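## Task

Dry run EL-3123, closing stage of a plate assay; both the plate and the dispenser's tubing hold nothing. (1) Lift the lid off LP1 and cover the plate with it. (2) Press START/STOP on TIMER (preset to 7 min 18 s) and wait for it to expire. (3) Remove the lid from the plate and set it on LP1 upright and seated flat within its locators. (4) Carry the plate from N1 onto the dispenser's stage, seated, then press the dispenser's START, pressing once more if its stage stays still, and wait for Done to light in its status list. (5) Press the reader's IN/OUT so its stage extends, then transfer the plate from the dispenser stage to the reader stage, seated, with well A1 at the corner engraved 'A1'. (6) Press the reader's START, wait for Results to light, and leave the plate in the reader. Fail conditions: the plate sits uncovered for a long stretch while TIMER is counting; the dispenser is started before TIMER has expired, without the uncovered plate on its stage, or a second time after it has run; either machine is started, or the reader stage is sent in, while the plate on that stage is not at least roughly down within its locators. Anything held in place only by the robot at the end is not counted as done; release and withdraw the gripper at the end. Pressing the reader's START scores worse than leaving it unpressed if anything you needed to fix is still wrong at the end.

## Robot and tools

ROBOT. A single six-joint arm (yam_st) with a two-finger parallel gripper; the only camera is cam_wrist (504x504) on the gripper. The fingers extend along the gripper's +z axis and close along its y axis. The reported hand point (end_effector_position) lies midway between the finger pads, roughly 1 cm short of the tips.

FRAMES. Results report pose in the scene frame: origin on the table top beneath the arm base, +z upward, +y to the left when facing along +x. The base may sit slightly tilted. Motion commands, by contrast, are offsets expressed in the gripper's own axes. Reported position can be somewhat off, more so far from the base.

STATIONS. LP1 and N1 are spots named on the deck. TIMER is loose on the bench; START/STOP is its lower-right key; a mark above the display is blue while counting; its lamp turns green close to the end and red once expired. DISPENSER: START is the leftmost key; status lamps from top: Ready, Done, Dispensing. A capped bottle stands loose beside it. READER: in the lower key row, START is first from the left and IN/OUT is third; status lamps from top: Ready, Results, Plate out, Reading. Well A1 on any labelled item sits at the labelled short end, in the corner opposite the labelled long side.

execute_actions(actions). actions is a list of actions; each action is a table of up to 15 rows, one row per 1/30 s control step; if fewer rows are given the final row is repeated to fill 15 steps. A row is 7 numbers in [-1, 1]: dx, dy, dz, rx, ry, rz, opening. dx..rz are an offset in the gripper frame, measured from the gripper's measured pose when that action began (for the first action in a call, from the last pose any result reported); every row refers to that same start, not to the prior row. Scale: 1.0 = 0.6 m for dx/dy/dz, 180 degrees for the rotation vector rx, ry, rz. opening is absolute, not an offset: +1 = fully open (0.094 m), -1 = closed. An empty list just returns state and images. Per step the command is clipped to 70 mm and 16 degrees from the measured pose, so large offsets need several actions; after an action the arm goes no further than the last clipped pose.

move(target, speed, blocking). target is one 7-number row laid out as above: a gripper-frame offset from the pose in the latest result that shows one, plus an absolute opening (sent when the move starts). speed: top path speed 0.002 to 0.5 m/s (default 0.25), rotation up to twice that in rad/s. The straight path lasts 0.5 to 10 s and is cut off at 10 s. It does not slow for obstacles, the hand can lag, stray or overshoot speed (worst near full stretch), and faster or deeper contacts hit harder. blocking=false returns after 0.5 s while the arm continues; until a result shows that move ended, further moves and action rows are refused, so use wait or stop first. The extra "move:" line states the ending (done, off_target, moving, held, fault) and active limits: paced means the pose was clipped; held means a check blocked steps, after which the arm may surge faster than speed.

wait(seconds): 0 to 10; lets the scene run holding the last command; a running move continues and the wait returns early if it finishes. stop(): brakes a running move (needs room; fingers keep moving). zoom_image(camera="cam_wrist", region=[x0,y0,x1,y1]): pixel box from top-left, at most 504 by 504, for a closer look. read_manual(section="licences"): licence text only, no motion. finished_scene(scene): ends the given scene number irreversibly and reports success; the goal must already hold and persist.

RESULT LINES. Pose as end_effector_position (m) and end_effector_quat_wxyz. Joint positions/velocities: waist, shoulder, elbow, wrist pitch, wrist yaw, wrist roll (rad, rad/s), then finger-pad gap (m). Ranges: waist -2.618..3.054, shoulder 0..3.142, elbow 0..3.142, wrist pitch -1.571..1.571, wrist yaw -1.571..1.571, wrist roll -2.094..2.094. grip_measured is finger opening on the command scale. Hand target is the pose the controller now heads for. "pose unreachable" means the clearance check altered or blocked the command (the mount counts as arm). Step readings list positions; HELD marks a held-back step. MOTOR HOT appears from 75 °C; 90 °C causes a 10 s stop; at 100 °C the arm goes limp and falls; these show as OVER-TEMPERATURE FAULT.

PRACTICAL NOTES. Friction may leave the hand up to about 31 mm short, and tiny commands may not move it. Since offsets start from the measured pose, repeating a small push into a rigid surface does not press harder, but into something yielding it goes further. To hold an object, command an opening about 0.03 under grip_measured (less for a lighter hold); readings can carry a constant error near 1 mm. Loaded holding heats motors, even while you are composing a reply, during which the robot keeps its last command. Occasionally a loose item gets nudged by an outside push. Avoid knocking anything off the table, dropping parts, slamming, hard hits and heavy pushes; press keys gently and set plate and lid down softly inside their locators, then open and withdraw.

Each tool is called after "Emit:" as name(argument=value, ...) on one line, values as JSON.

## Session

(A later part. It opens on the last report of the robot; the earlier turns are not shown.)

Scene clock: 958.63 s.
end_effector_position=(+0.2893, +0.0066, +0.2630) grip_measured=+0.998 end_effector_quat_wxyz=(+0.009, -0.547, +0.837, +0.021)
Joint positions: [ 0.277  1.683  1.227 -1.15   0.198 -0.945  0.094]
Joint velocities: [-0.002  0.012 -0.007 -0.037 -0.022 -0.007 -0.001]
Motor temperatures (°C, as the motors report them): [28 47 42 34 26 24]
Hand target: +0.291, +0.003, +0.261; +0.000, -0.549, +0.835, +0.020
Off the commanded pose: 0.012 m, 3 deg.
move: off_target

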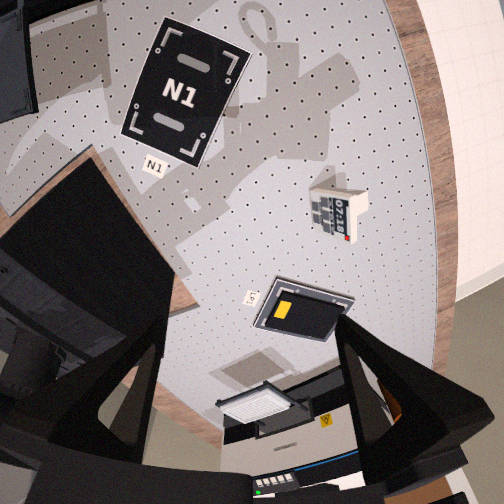

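Emit:
move(target=[0.70,-0.01,0.17,0.008,0.012,0.284,1], speed=0.25)

Scene clock: 968.67 s.
end_effector_position=(+0.1321, -0.3647, +0.1447) grip_measured=+0.998 end_effector_quat_wxyz=(+0.009, -0.126, +0.992, +0.011)
Joint positions: [-1.129  1.847  1.308 -0.814  0.054 -1.459  0.094]
Joint velocities: [ 0.017  0.007  0.002  0.051 -0.022  0.022 -0.001]
Motor temperatures (°C, as the motors report them): [28 47 42 33 26 24]
Hand target: +0.133, -0.368, +0.142; +0.012, -0.129, +0.991, +0.014
Off the commanded pose: 0.013 m, 2 deg.
move: off_target

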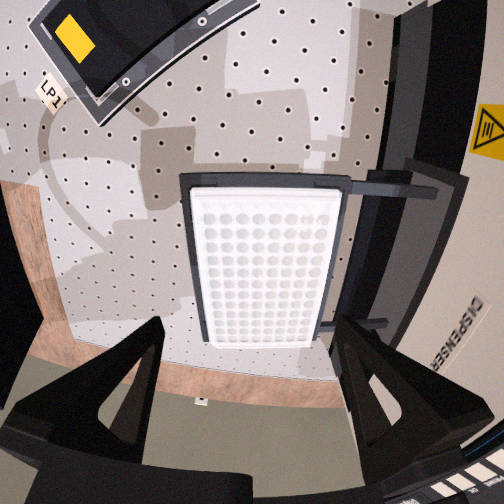

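Emit:
move(target=[0,-0.004,0.053,0,0.007,-0.006,1], speed=0.05)

Scene clock: 973.63 s.
end_effector_position=(+0.1342, -0.3724, +0.1229) grip_measured=+0.998 end_effector_quat_wxyz=(+0.004, -0.128, +0.992, +0.001)
Joint positions: [-1.129  1.904  1.297 -0.73   0.068 -1.464  0.094]
Joint velocities: [-0.012 -0.012  0.012 -0.037  0.022 -0.037  0.001]
Motor temperatures (°C, as the motors report them): [28 47 42 32 26 24]
Hand target: +0.133, -0.367, +0.113; -0.002, -0.135, +0.991, +0.010
Off the commanded pose: 0.012 m, 1 deg.
move: off_target

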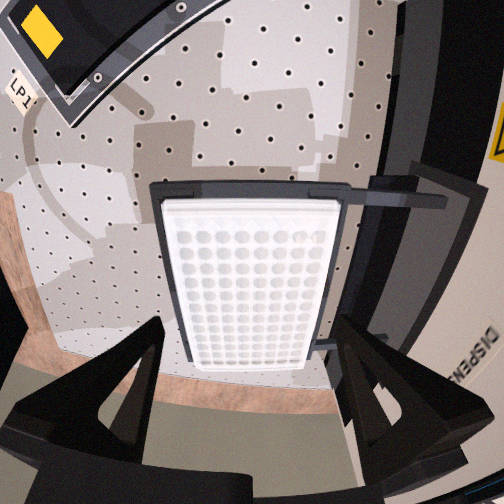

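Emit:
move(target=[0,0.011,0.054,-0.006,0,-0.004,1], speed=0.04)

Scene clock: 976.90 s.
end_effector_position=(+0.1361, -0.3728, +0.1011) grip_measured=+0.998 end_effector_quat_wxyz=(+0.004, -0.132, +0.991, -0.001)
Joint positions: [-1.129  1.953  1.275 -0.654  0.068 -1.471  0.094]
Joint velocities: [-0.027  0.002 -0.002 -0.066 -0.007 -0.066  0.   ]
Motor temperatures (°C, as the motors report them): [28 48 41 32 26 24]
Hand target: +0.132, -0.366, +0.091; +0.003, -0.134, +0.991, +0.010
Off the commanded pose: 0.013 m, 1 deg.
move: off_target

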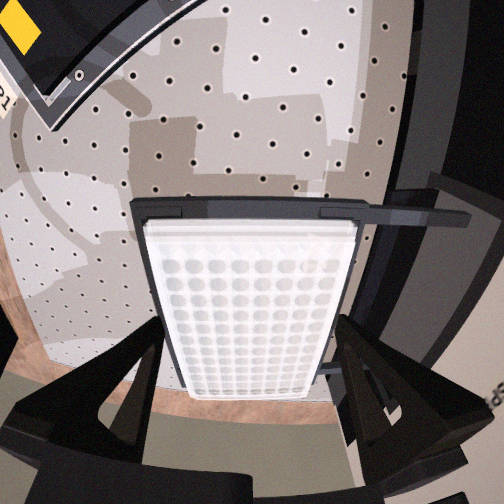

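Emit:
move(target=[0,0,0,0,0,0,0.66])

Emit:
move(target=[0,-0.01,-0.2,0.005,0,0,0.66], speed=0.08)

Emit:
move(target=[-0.405,0.44,-0.02,0,0,0.207,0.66], speed=0.2)

Scene clock: 983.20 s.
end_effector_position=(+0.1361, -0.3729, +0.1011) grip_measured=+0.732 end_effector_quat_wxyz=(+0.004, -0.132, +0.991, -0.001)
Joint positions: [-1.129  1.953  1.275 -0.653  0.068 -1.472  0.081]
Joint velocities: [-0.002 -0.007 -0.007 -0.051 -0.022 -0.066  0.001]
Motor temperatures (°C, as the motors report them): [28 49 41 31 26 24]
Hand target: +0.136, -0.373, +0.101; +0.004, -0.132, +0.991, -0.001
Off the commanded pose: 0.000 m, 0 deg.
move: done

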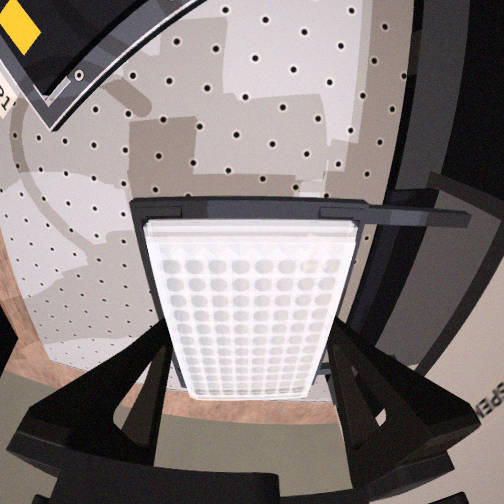

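Scene clock: 985.23 s.
end_effector_position=(+0.1334, -0.3736, +0.2090) grip_measured=+0.732 end_effector_quat_wxyz=(+0.004, -0.131, +0.991, +0.004)
Joint positions: [-1.114  1.77   1.468 -1.04   0.069 -1.455  0.081]
Joint velocities: [ 0.007  0.017  0.007 -0.081  0.007 -0.022 -0.   ]
Motor temperatures (°C, as the motors report them): [28 50 41 31 26 24]
Hand target: +0.138, -0.376, +0.220; +0.005, -0.132, +0.991, -0.009
Off the commanded pose: 0.013 m, 1 deg.
move: off_target

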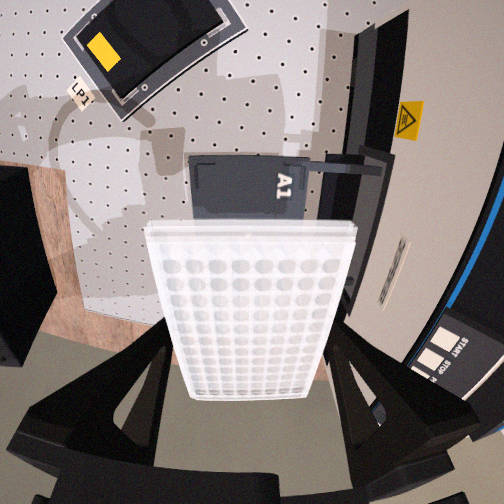

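Scene clock: 987.73 s.
end_effector_position=(+0.2900, -0.0613, +0.2140) grip_measured=+0.732 end_effector_quat_wxyz=(-0.007, +0.189, +0.982, -0.003)
Joint positions: [ 0.039  1.694  1.104 -0.975  0.25   0.351  0.081]
Joint velocities: [-0.017 -0.002 -0.007 -0.007 -0.037 -0.007 -0.   ]
Motor temperatures (°C, as the motors report them): [28 50 41 31 26 24]
Hand target: +0.292, -0.060, +0.214; -0.012, +0.190, +0.982, -0.008
Off the commanded pose: 0.016 m, 2 deg.
move: off_target

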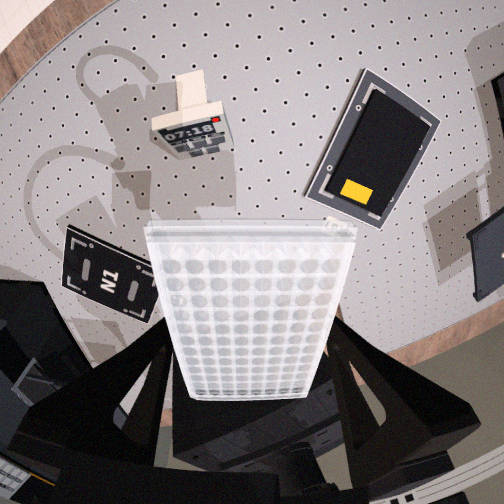

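Emit:
move(target=[0.17,0.35,-0.02,0,0,0,0.66], speed=0.2)

Emit:
move(target=[0.30,0.065,-0.01,0,0,0,0.66], speed=0.15)

Scene clock: 994.67 s.
end_effector_position=(+0.2743, +0.1626, +0.2208) grip_measured=+0.732 end_effector_quat_wxyz=(-0.001, +0.187, +0.982, -0.014)
Joint positions: [ 0.733  2.014  1.309 -1.032  0.218  1.059  0.081]
Joint velocities: [-0.007 -0.007 -0.012 -0.095  0.066  0.007 -0.   ]
Motor temperatures (°C, as the motors report them): [28 49 41 31 26 24]
Hand target: +0.274, +0.166, +0.220; -0.007, +0.190, +0.982, -0.016
Off the commanded pose: 0.010 m, 1 deg.
move: done

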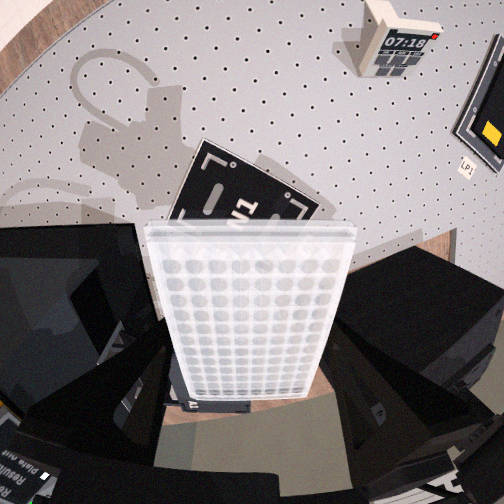

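Scene clock: 996.43 s.
end_effector_position=(+0.1256, +0.2566, +0.2227) grip_measured=+0.732 end_effector_quat_wxyz=(+0.007, +0.185, +0.982, -0.022)
Joint positions: [ 1.263  2.037  1.226 -1.026  0.125  1.582  0.081]
Joint velocities: [ 0.007  0.012 -0.027 -0.051 -0.022 -0.066  0.   ]
Motor temperatures (°C, as the motors report them): [28 49 41 31 26 24]
Hand target: +0.124, +0.261, +0.221; +0.004, +0.188, +0.982, -0.022
Off the commanded pose: 0.010 m, 1 deg.
move: done

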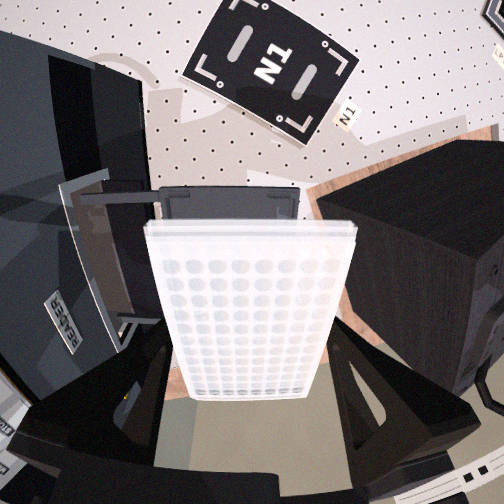

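Emit:
move(target=[0.025,0.003,0.075,-0.007,0.008,0,0.66], speed=0.05)

Scene clock: 1002.27 s.
end_effector_position=(+0.1207, +0.2637, +0.1858) grip_measured=+0.732 end_effector_quat_wxyz=(+0.001, +0.188, +0.982, -0.000)
Joint positions: [ 1.263  2.076  1.117 -0.836  0.106  1.584  0.081]
Joint velocities: [-0.017 -0.002 -0.012 -0.066 -0.066 -0.037 -0.001]
Motor temperatures (°C, as the motors report them): [28 49 41 30 26 24]
Hand target: +0.114, +0.262, +0.178; -0.003, +0.185, +0.983, -0.009
Off the commanded pose: 0.012 m, 1 deg.
move: off_target

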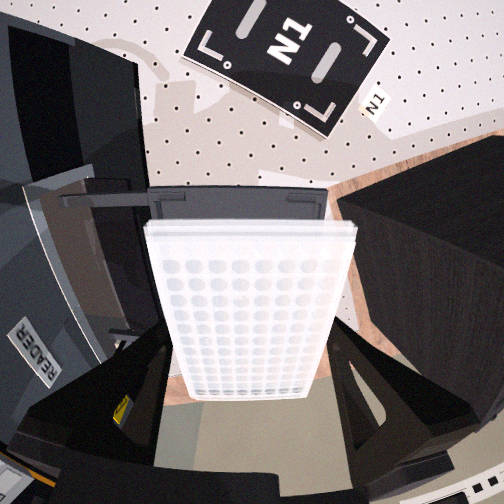

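Emit:
move(target=[0.012,0,0.05,0.005,0,0.004,0.66], speed=0.04)

Emit:
zoom_image(camera="cam_wrist", region=[110,160,390,300])

Scene clock: 1007.70 s.
end_effector_position=(+0.1205, +0.2694, +0.1646) grip_measured=+0.732 end_effector_quat_wxyz=(+0.002, +0.196, +0.981, +0.001)
Joint positions: [ 1.263  2.133  1.097 -0.756  0.106  1.599  0.081]
Joint velocities: [ 0.022 -0.017 -0.002 -0.007  0.051 -0.007 -0.001]
Motor temperatures (°C, as the motors report them): [28 49 41 30 26 24]
Hand target: +0.115, +0.266, +0.156; +0.000, +0.195, +0.981, -0.008
Off the commanded pose: 0.011 m, 1 deg.
move: off_target

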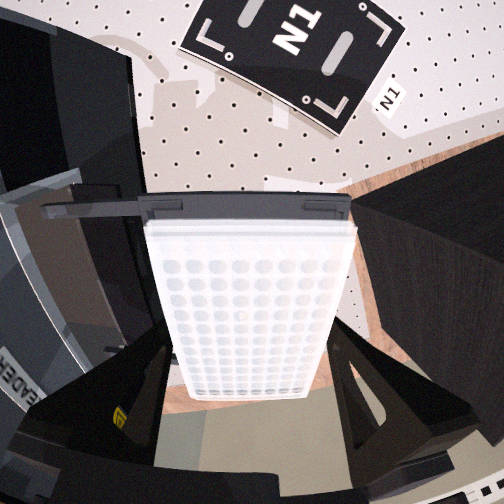

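Region (110, 160, 390, 300) of cam_wrist's 504x504 image, scaled by 1.800, with more detail than that image has.

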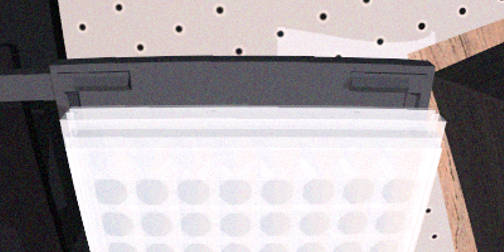

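Emit:
move(target=[0.003,-0.004,0.032,0.006,0,0,0.66], speed=0.03)

Emit:
zoom_image(camera="cam_wrist", region=[110,160,390,300])

Scene clock: 1012.00 s.
end_effector_position=(+0.1211, +0.2731, +0.1560) grip_measured=+0.732 end_effector_quat_wxyz=(+0.002, +0.196, +0.981, +0.002)
Joint positions: [ 1.263  2.162  1.097 -0.725  0.106  1.599  0.081]
Joint velocities: [-0.007 -0.007  0.017 -0.022 -0.022 -0.037  0.   ]
Motor temperatures (°C, as the motors report them): [28 49 41 30 26 24]
Hand target: +0.118, +0.268, +0.146; -0.000, +0.196, +0.981, -0.008
Off the commanded pose: 0.012 m, 1 deg.
move: off_target

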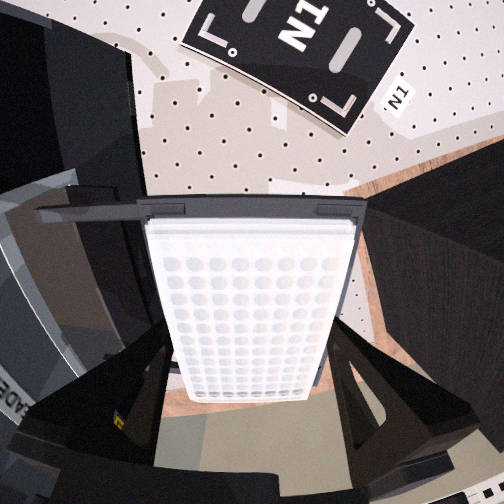

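Region (110, 160, 390, 300) of cam_wrist's 504x504 image, scaled by 1.800, with more detail than that image has.

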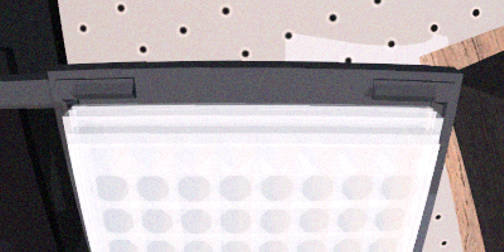

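Emit:
move(target=[0,-0.009,0.02,0.0127,0,0,0.66], speed=0.012)

Emit:
zoom_image(camera="cam_wrist", region=[110,160,390,300])

Scene clock: 1021.23 s.
end_effector_position=(+0.1209, +0.2726, +0.1550) grip_measured=+0.732 end_effector_quat_wxyz=(+0.002, +0.196, +0.981, +0.001)
Joint positions: [ 1.263  2.165  1.097 -0.725  0.107  1.599  0.081]
Joint velocities: [ 0.007 -0.017  0.007 -0.037 -0.037 -0.095  0.001]
Motor temperatures (°C, as the motors report them): [28 48 40 30 26 24]
Hand target: +0.119, +0.268, +0.145; -0.002, +0.196, +0.980, -0.017
Off the commanded pose: 0.012 m, 2 deg.
move: off_target

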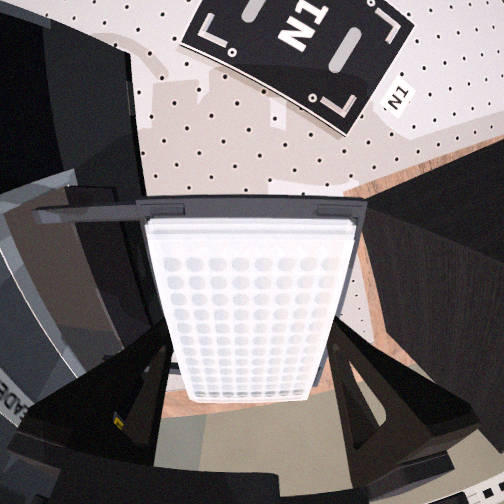

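Region (110, 160, 390, 300) of cam_wrist's 504x504 image, scaled by 1.800, with more detail than that image has.

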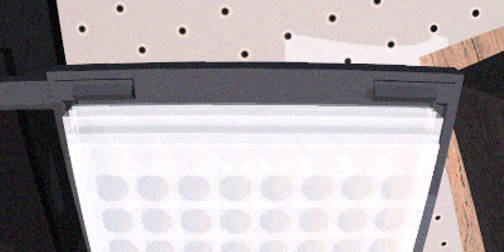

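Emit:
move(target=[0,-0.007,0,0.0055,0,-0.008,0.66], speed=0.012)

Emit:
zoom_image(camera="cam_wrist", region=[110,170,390,420])

Scene clock: 1026.60 s.
end_effector_position=(+0.1211, +0.2725, +0.1550) grip_measured=+0.732 end_effector_quat_wxyz=(+0.003, +0.193, +0.981, +0.000)
Joint positions: [ 1.263  2.165  1.097 -0.726  0.108  1.593  0.081]
Joint velocities: [ 0.002 -0.007  0.007  0.081  0.007  0.037  0.   ]
Motor temperatures (°C, as the motors report them): [28 48 40 30 26 24]
Hand target: +0.119, +0.269, +0.155; +0.000, +0.184, +0.983, -0.008
Off the commanded pose: 0.004 m, 1 deg.
move: done

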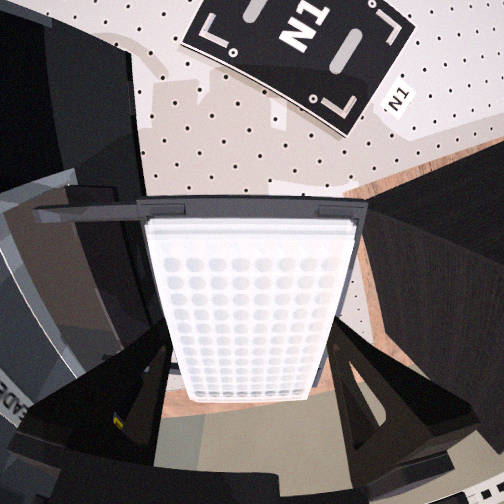

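Region (110, 170, 390, 420) of cam_wrist's 504x504 image, scaled by 1.800, with more detail than that image has; it fills the top 450 rows of this view, and the rest is white.

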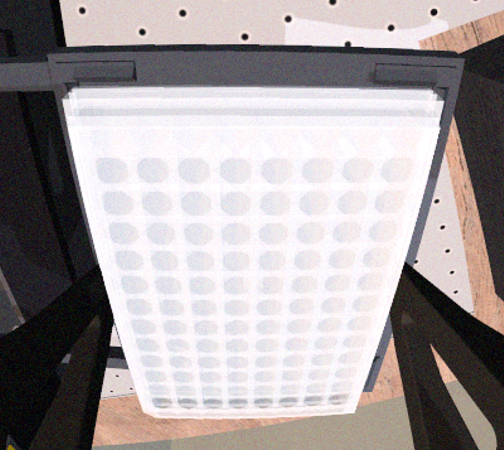

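Emit:
move(target=[0,-0.012,0,0.0095,0,-0.006,0.66], speed=0.012)

Emit:
zoom_image(camera="cam_wrist", region=[110,170,390,420])

Scene clock: 1031.53 s.
end_effector_position=(+0.1210, +0.2724, +0.1550) grip_measured=+0.732 end_effector_quat_wxyz=(+0.003, +0.192, +0.981, +0.000)
Joint positions: [ 1.263  2.165  1.097 -0.726  0.108  1.593  0.081]
Joint velocities: [-0.012 -0.022  0.002 -0.007 -0.051  0.007 -0.001]
Motor temperatures (°C, as the motors report them): [28 49 40 30 26 24]
Hand target: +0.118, +0.266, +0.155; -0.000, +0.184, +0.983, -0.014
Off the commanded pose: 0.007 m, 2 deg.
move: done

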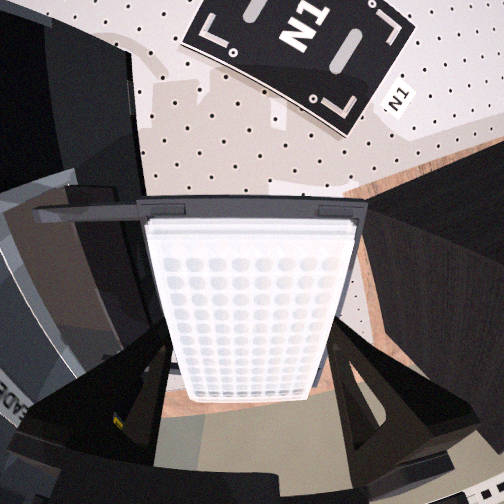

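Region (110, 170, 390, 420) of cam_wrist's 504x504 image, scaled by 1.800, with more detail than that image has; it fills the top 450 rows of this view, and the rest is white.

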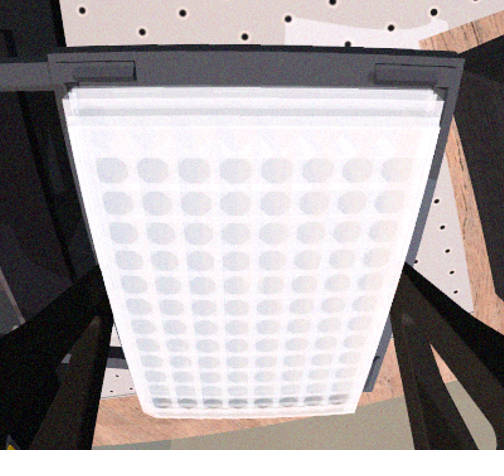

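Jammed; releasing to let it self-centre and checking.

Emit:
move(target=[0,0,0,0,0,0,1])

Emit:
zoom_image(camera="cam_wrist", region=[110,170,390,420])

Scene clock: 1035.67 s.
end_effector_position=(+0.1210, +0.2724, +0.1550) grip_measured=+0.998 end_effector_quat_wxyz=(+0.003, +0.192, +0.981, +0.000)
Joint positions: [ 1.263  2.165  1.097 -0.726  0.108  1.593  0.094]
Joint velocities: [ 0.007  0.032 -0.032 -0.051 -0.095 -0.066  0.001]
Motor temperatures (°C, as the motors report them): [28 49 40 30 26 24]
Hand target: +0.121, +0.272, +0.155; +0.003, +0.192, +0.981, +0.000
Off the commanded pose: 0.000 m, 0 deg.
move: done

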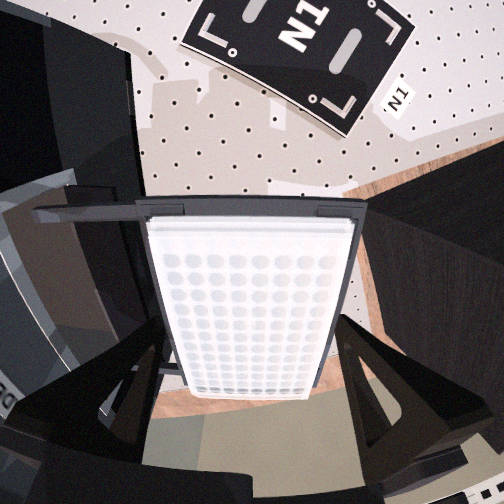

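Region (110, 170, 390, 420) of cam_wrist's 504x504 image, scaled by 1.800, with more detail than that image has; it fills the top 450 rows of this view, and the rest is white.

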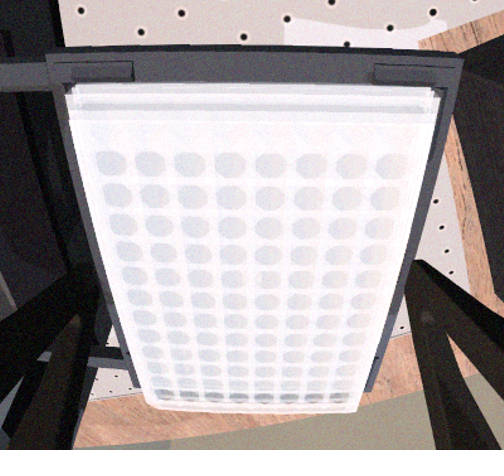

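Emit:
move(target=[0.06,0,-0.19,0,0,0,1], speed=0.08)

Emit:
zoom_image(camera="cam_wrist", region=[150,100,350,300])

Scene clock: 1040.37 s.
end_effector_position=(+0.0895, +0.2811, +0.2575) grip_measured=+0.998 end_effector_quat_wxyz=(+0.007, +0.193, +0.981, -0.013)
Joint positions: [ 1.393  2.038  1.357 -1.15   0.088  1.723  0.094]
Joint velocities: [-0.007 -0.017 -0.022 -0.066 -0.081  0.007  0.   ]
Motor temperatures (°C, as the motors report them): [28 50 40 29 26 24]
Hand target: +0.086, +0.285, +0.267; +0.005, +0.193, +0.981, -0.001
Off the commanded pose: 0.013 m, 2 deg.
move: off_target

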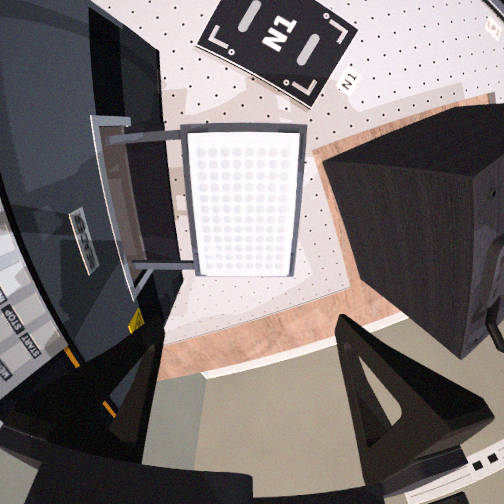

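Region (150, 100, 350, 300) of cam_wrist's 504x504 image, scaled by 2.520, with more detail than that image has.

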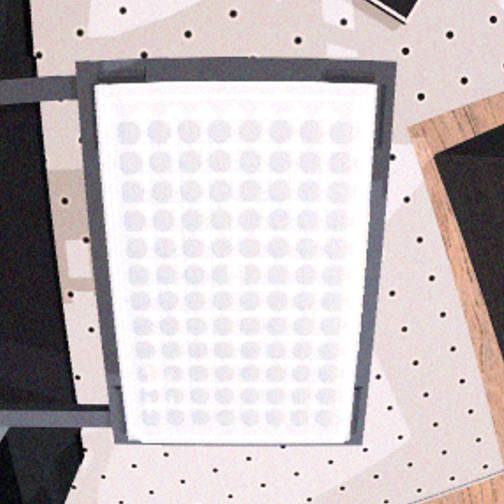

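Emit:
move(target=[0,-0.03,-0.01,-0.25,0,0,-1], speed=0.25)

Emit:
move(target=[0,0,0,0,0,-0.5,-1], speed=0.4)

Scene clock: 1051.43 s.
end_effector_position=(+0.0860, +0.2673, +0.2587) grip_measured=-0.997 end_effector_quat_wxyz=(+0.078, +0.178, +0.914, +0.357)
Joint positions: [ 1.46   1.38   0.497 -0.185  0.201  1.682  0.   ]
Joint velocities: [-0.012 -0.012  0.017  0.037 -0.051 -0.022 -0.002]
Motor temperatures (°C, as the motors report them): [28 51 41 30 26 24]
Hand target: +0.083, +0.266, +0.259; +0.082, +0.169, +0.912, +0.363
Off the commanded pose: 0.007 m, 1 deg.
move: done

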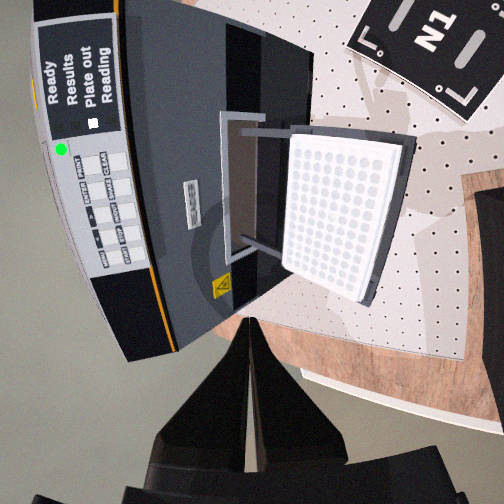

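Scene clock: 1054.07 s.
end_effector_position=(+0.0862, +0.2672, +0.2587) grip_measured=-0.997 end_effector_quat_wxyz=(+0.307, -0.515, +0.775, +0.199)
Joint positions: [ 1.46   1.38   0.497 -0.185  0.202  0.123  0.   ]
Joint velocities: [ 0.012 -0.017  0.017  0.022 -0.022 -0.007 -0.   ]
Motor temperatures (°C, as the motors report them): [28 50 41 30 26 24]
Hand target: +0.086, +0.267, +0.259; +0.308, -0.520, +0.772, +0.198
Off the commanded pose: 0.000 m, 1 deg.
move: done

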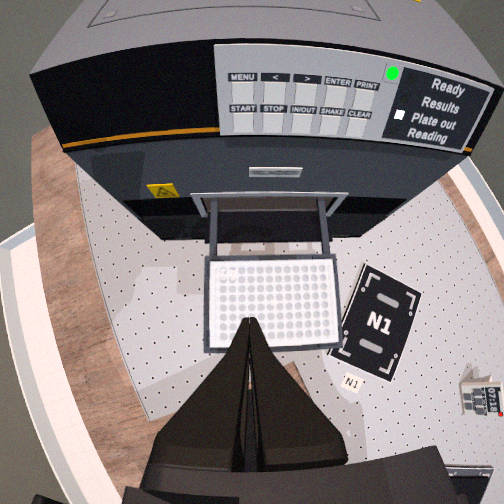

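Emit:
move(target=[0,0.16,0,0,0,0,-1], speed=0.15)

Emit:
move(target=[0.08,0,0.085,0,0,0,-1], speed=0.1)

Scene clock: 1061.07 s.
end_effector_position=(+0.0039, +0.3024, +0.2587) grip_measured=-0.997 end_effector_quat_wxyz=(+0.311, -0.515, +0.773, +0.200)
Joint positions: [ 1.831  1.57   0.624 -0.214  0.372  0.466  0.   ]
Joint velocities: [-0.007 -0.002 -0.007 -0.022 -0.022 -0.022  0.   ]
Motor temperatures (°C, as the motors report them): [28 48 41 31 26 24]
Hand target: +0.002, +0.305, +0.257; +0.310, -0.516, +0.775, +0.194
Off the commanded pose: 0.007 m, 1 deg.
move: done

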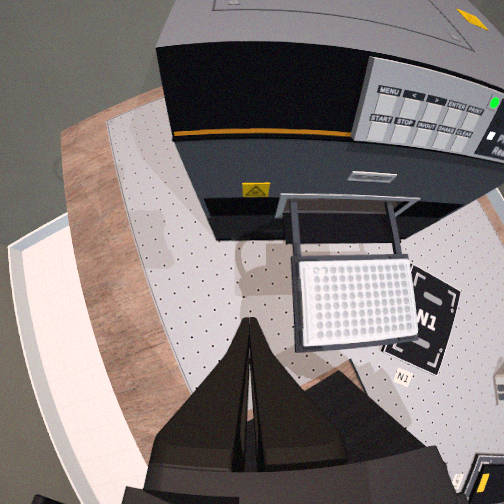

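Scene clock: 1062.43 s.
end_effector_position=(+0.0049, +0.3084, +0.1990) grip_measured=-0.997 end_effector_quat_wxyz=(+0.315, -0.511, +0.772, +0.209)
Joint positions: [1.831 1.777 0.481 0.157 0.372 0.466 0.   ]
Joint velocities: [-0.002 -0.002 -0.002 -0.081  0.007 -0.095  0.001]
Motor temperatures (°C, as the motors report them): [28 48 41 31 26 24]
Hand target: +0.006, +0.303, +0.190; +0.311, -0.515, +0.773, +0.200
Off the commanded pose: 0.012 m, 1 deg.
move: off_target

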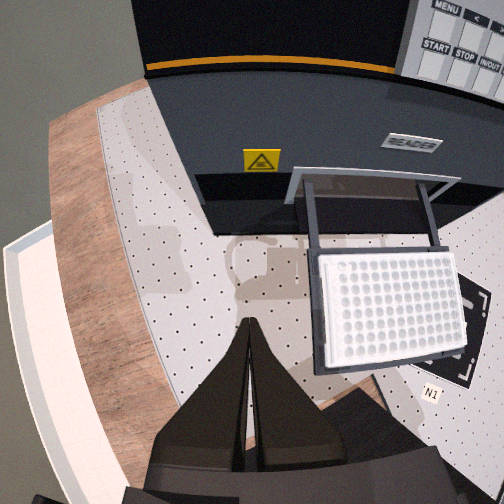

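Emit:
zoom_image(camera="cam_wrist", region=[295,235,445,385])

Region (295, 235, 445, 385) of cam_wrist's 504x504 image, scaled by 3.360, with more detail than that image has.

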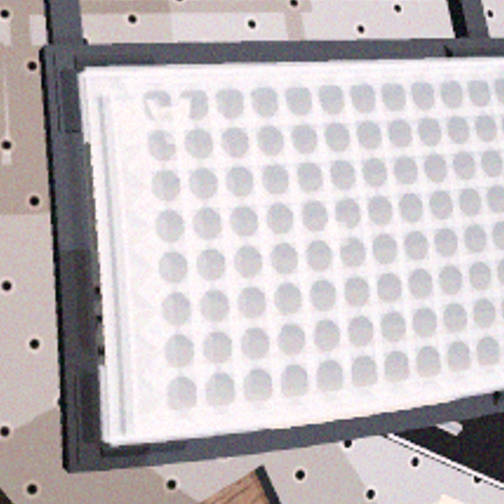

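Emit:
move(target=[-0.082,0,-0.085,0,0,0,-1], speed=0.12)

Emit:
move(target=[-0.10,-0.148,0.1,0,0,0,-1], speed=0.1)

Scene clock: 1071.00 s.
end_effector_position=(+0.0036, +0.3044, +0.2602) grip_measured=-0.997 end_effector_quat_wxyz=(+0.312, -0.514, +0.773, +0.202)
Joint positions: [ 1.831  1.573  0.63  -0.211  0.372  0.466  0.   ]
Joint velocities: [ 0.007 -0.012 -0.002 -0.007  0.022  0.007  0.001]
Motor temperatures (°C, as the motors report them): [28 47 41 32 26 24]
Hand target: +0.004, +0.307, +0.269; +0.315, -0.511, +0.772, +0.209
Off the commanded pose: 0.010 m, 1 deg.
move: done

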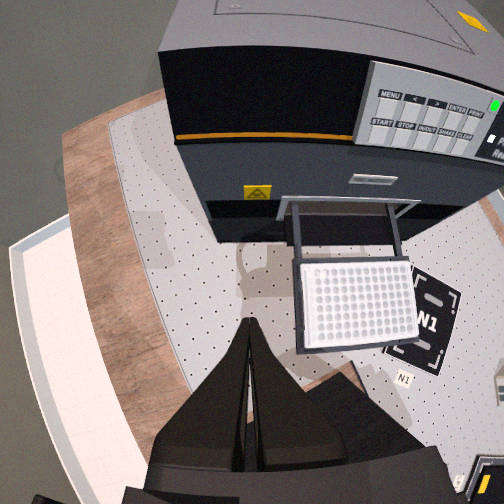

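Scene clock: 1072.70 s.
end_effector_position=(+0.1114, +0.3418, +0.2606) grip_measured=-0.997 end_effector_quat_wxyz=(+0.308, -0.512, +0.775, +0.206)
Joint positions: [ 1.414  1.721  0.738 -0.068  0.172  0.088  0.   ]
Joint velocities: [-0.007 -0.012 -0.007 -0.081 -0.007  0.007  0.   ]
Motor temperatures (°C, as the motors report them): [28 47 41 32 26 24]
Hand target: +0.115, +0.348, +0.261; +0.309, -0.513, +0.773, +0.209
Off the commanded pose: 0.009 m, 1 deg.
move: done

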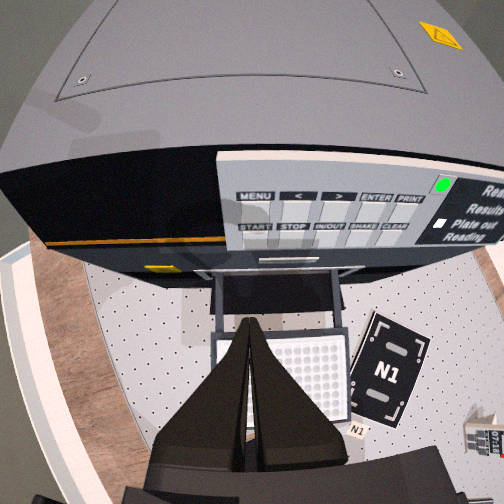

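Emit:
move(target=[-0.058,-0.01,0.061,0,0,0,-1], speed=0.025)

Scene clock: 1077.50 s.
end_effector_position=(+0.1283, +0.3755, +0.2601) grip_measured=-0.997 end_effector_quat_wxyz=(+0.302, -0.517, +0.775, +0.201)
Joint positions: [ 1.384  1.866  0.894 -0.091  0.155  0.058  0.   ]
Joint velocities: [ 0.027  0.002  0.017 -0.007 -0.022  0.037  0.   ]
Motor temperatures (°C, as the motors report them): [28 46 42 33 26 24]
Hand target: +0.137, +0.385, +0.259; +0.307, -0.512, +0.775, +0.207
Off the commanded pose: 0.014 m, 1 deg.
move: off_target

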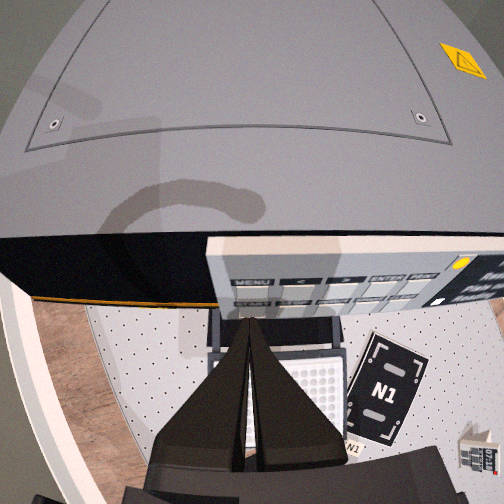

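Emit:
move(target=[0.12,0,-0.12,0,0,0,-1], speed=0.1)

Emit:
wait(seconds=10)

Emit:
wait(seconds=10)

Scene clock: 1081.97 s.
end_effector_position=(+0.0929, +0.2883, +0.2640) grip_measured=-0.997 end_effector_quat_wxyz=(+0.305, -0.515, +0.775, +0.203)
Joint positions: [ 1.442  1.474  0.573 -0.163  0.184  0.11   0.   ]
Joint velocities: [ 0.002 -0.037  0.012  0.11   0.007 -0.037  0.   ]
Motor temperatures (°C, as the motors report them): [28 46 42 34 26 24]
Hand target: +0.089, +0.282, +0.262; +0.302, -0.517, +0.775, +0.200
Off the commanded pose: 0.008 m, 0 deg.
move: done

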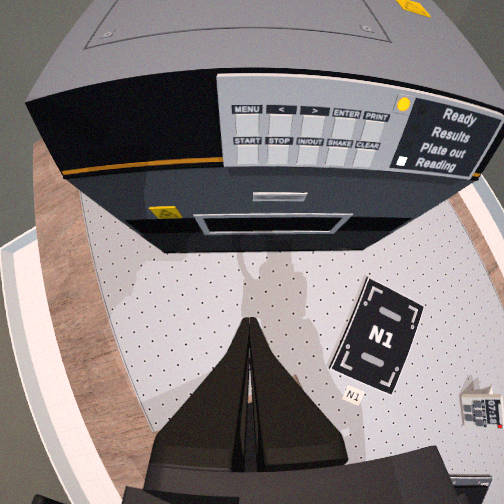

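Scene clock: 1091.97 s.
end_effector_position=(+0.0929, +0.2878, +0.2636) grip_measured=-0.997 end_effector_quat_wxyz=(+0.304, -0.515, +0.775, +0.202)
Joint positions: [ 1.442  1.474  0.573 -0.165  0.185  0.111  0.   ]
Joint velocities: [-0.012  0.007  0.002 -0.022 -0.051 -0.022 -0.   ]
Motor temperatures (°C, as the motors report them): [28 45 42 34 26 24]
Hand target: +0.089, +0.282, +0.262; +0.302, -0.517, +0.775, +0.200
Off the commanded pose: 0.007 m, 0 deg.
wait: 10.00 s; at rest by 0.17 s

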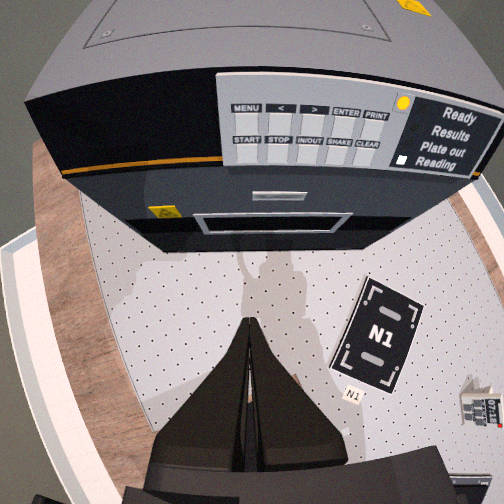

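Scene clock: 1101.97 s.
end_effector_position=(+0.0929, +0.2878, +0.2636) grip_measured=-0.997 end_effector_quat_wxyz=(+0.304, -0.515, +0.775, +0.202)
Joint positions: [ 1.442  1.474  0.573 -0.165  0.185  0.111  0.   ]
Joint velocities: [ 0.017 -0.007 -0.002 -0.022  0.007 -0.022 -0.001]
Motor temperatures (°C, as the motors report them): [28 45 42 34 26 24]
Hand target: +0.089, +0.282, +0.262; +0.302, -0.517, +0.775, +0.200
Off the commanded pose: 0.007 m, 0 deg.
wait: 10.00 s; at rest by 0.17 s

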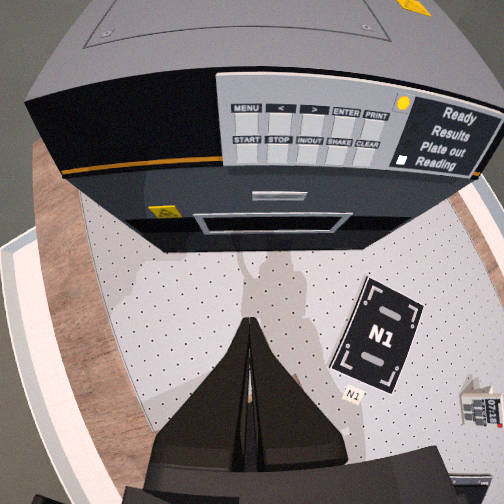

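Emit:
wait(seconds=10)

Emit:
wait(seconds=10)

Scene clock: 1113.93 s.
end_effector_position=(+0.0929, +0.2878, +0.2636) grip_measured=-0.997 end_effector_quat_wxyz=(+0.304, -0.515, +0.775, +0.202)
Joint positions: [ 1.442  1.474  0.573 -0.165  0.185  0.111  0.   ]
Joint velocities: [ 0.012 -0.012 -0.007 -0.022 -0.007  0.007  0.   ]
Motor temperatures (°C, as the motors report them): [28 44 41 34 26 24]
Hand target: +0.089, +0.282, +0.262; +0.302, -0.517, +0.775, +0.200
Off the commanded pose: 0.007 m, 0 deg.
wait: 10.00 s; at rest from the start

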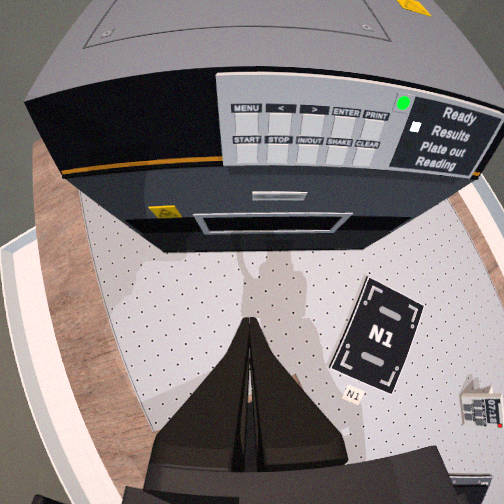

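Scene clock: 1123.93 s.
end_effector_position=(+0.0929, +0.2878, +0.2636) grip_measured=-0.997 end_effector_quat_wxyz=(+0.304, -0.515, +0.775, +0.202)
Joint positions: [ 1.442  1.474  0.573 -0.165  0.185  0.111  0.   ]
Joint velocities: [-0.002  0.002 -0.007 -0.007 -0.066  0.007 -0.   ]
Motor temperatures (°C, as the motors report them): [28 44 41 35 26 24]
Hand target: +0.089, +0.282, +0.262; +0.302, -0.517, +0.775, +0.200
Off the commanded pose: 0.007 m, 0 deg.
wait: 10.00 s; at rest by 0.17 s

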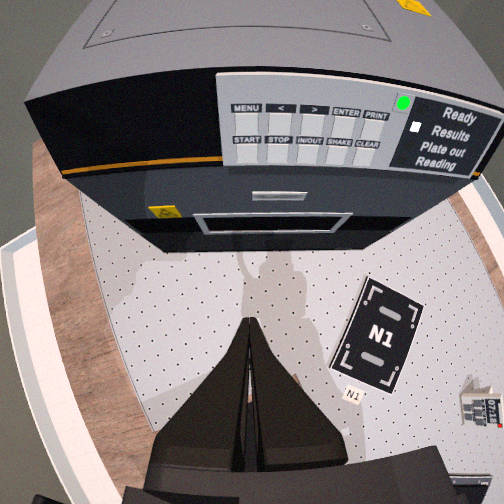

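Emit:
finished_scene(scene=2)

The scene is finished: the task was done.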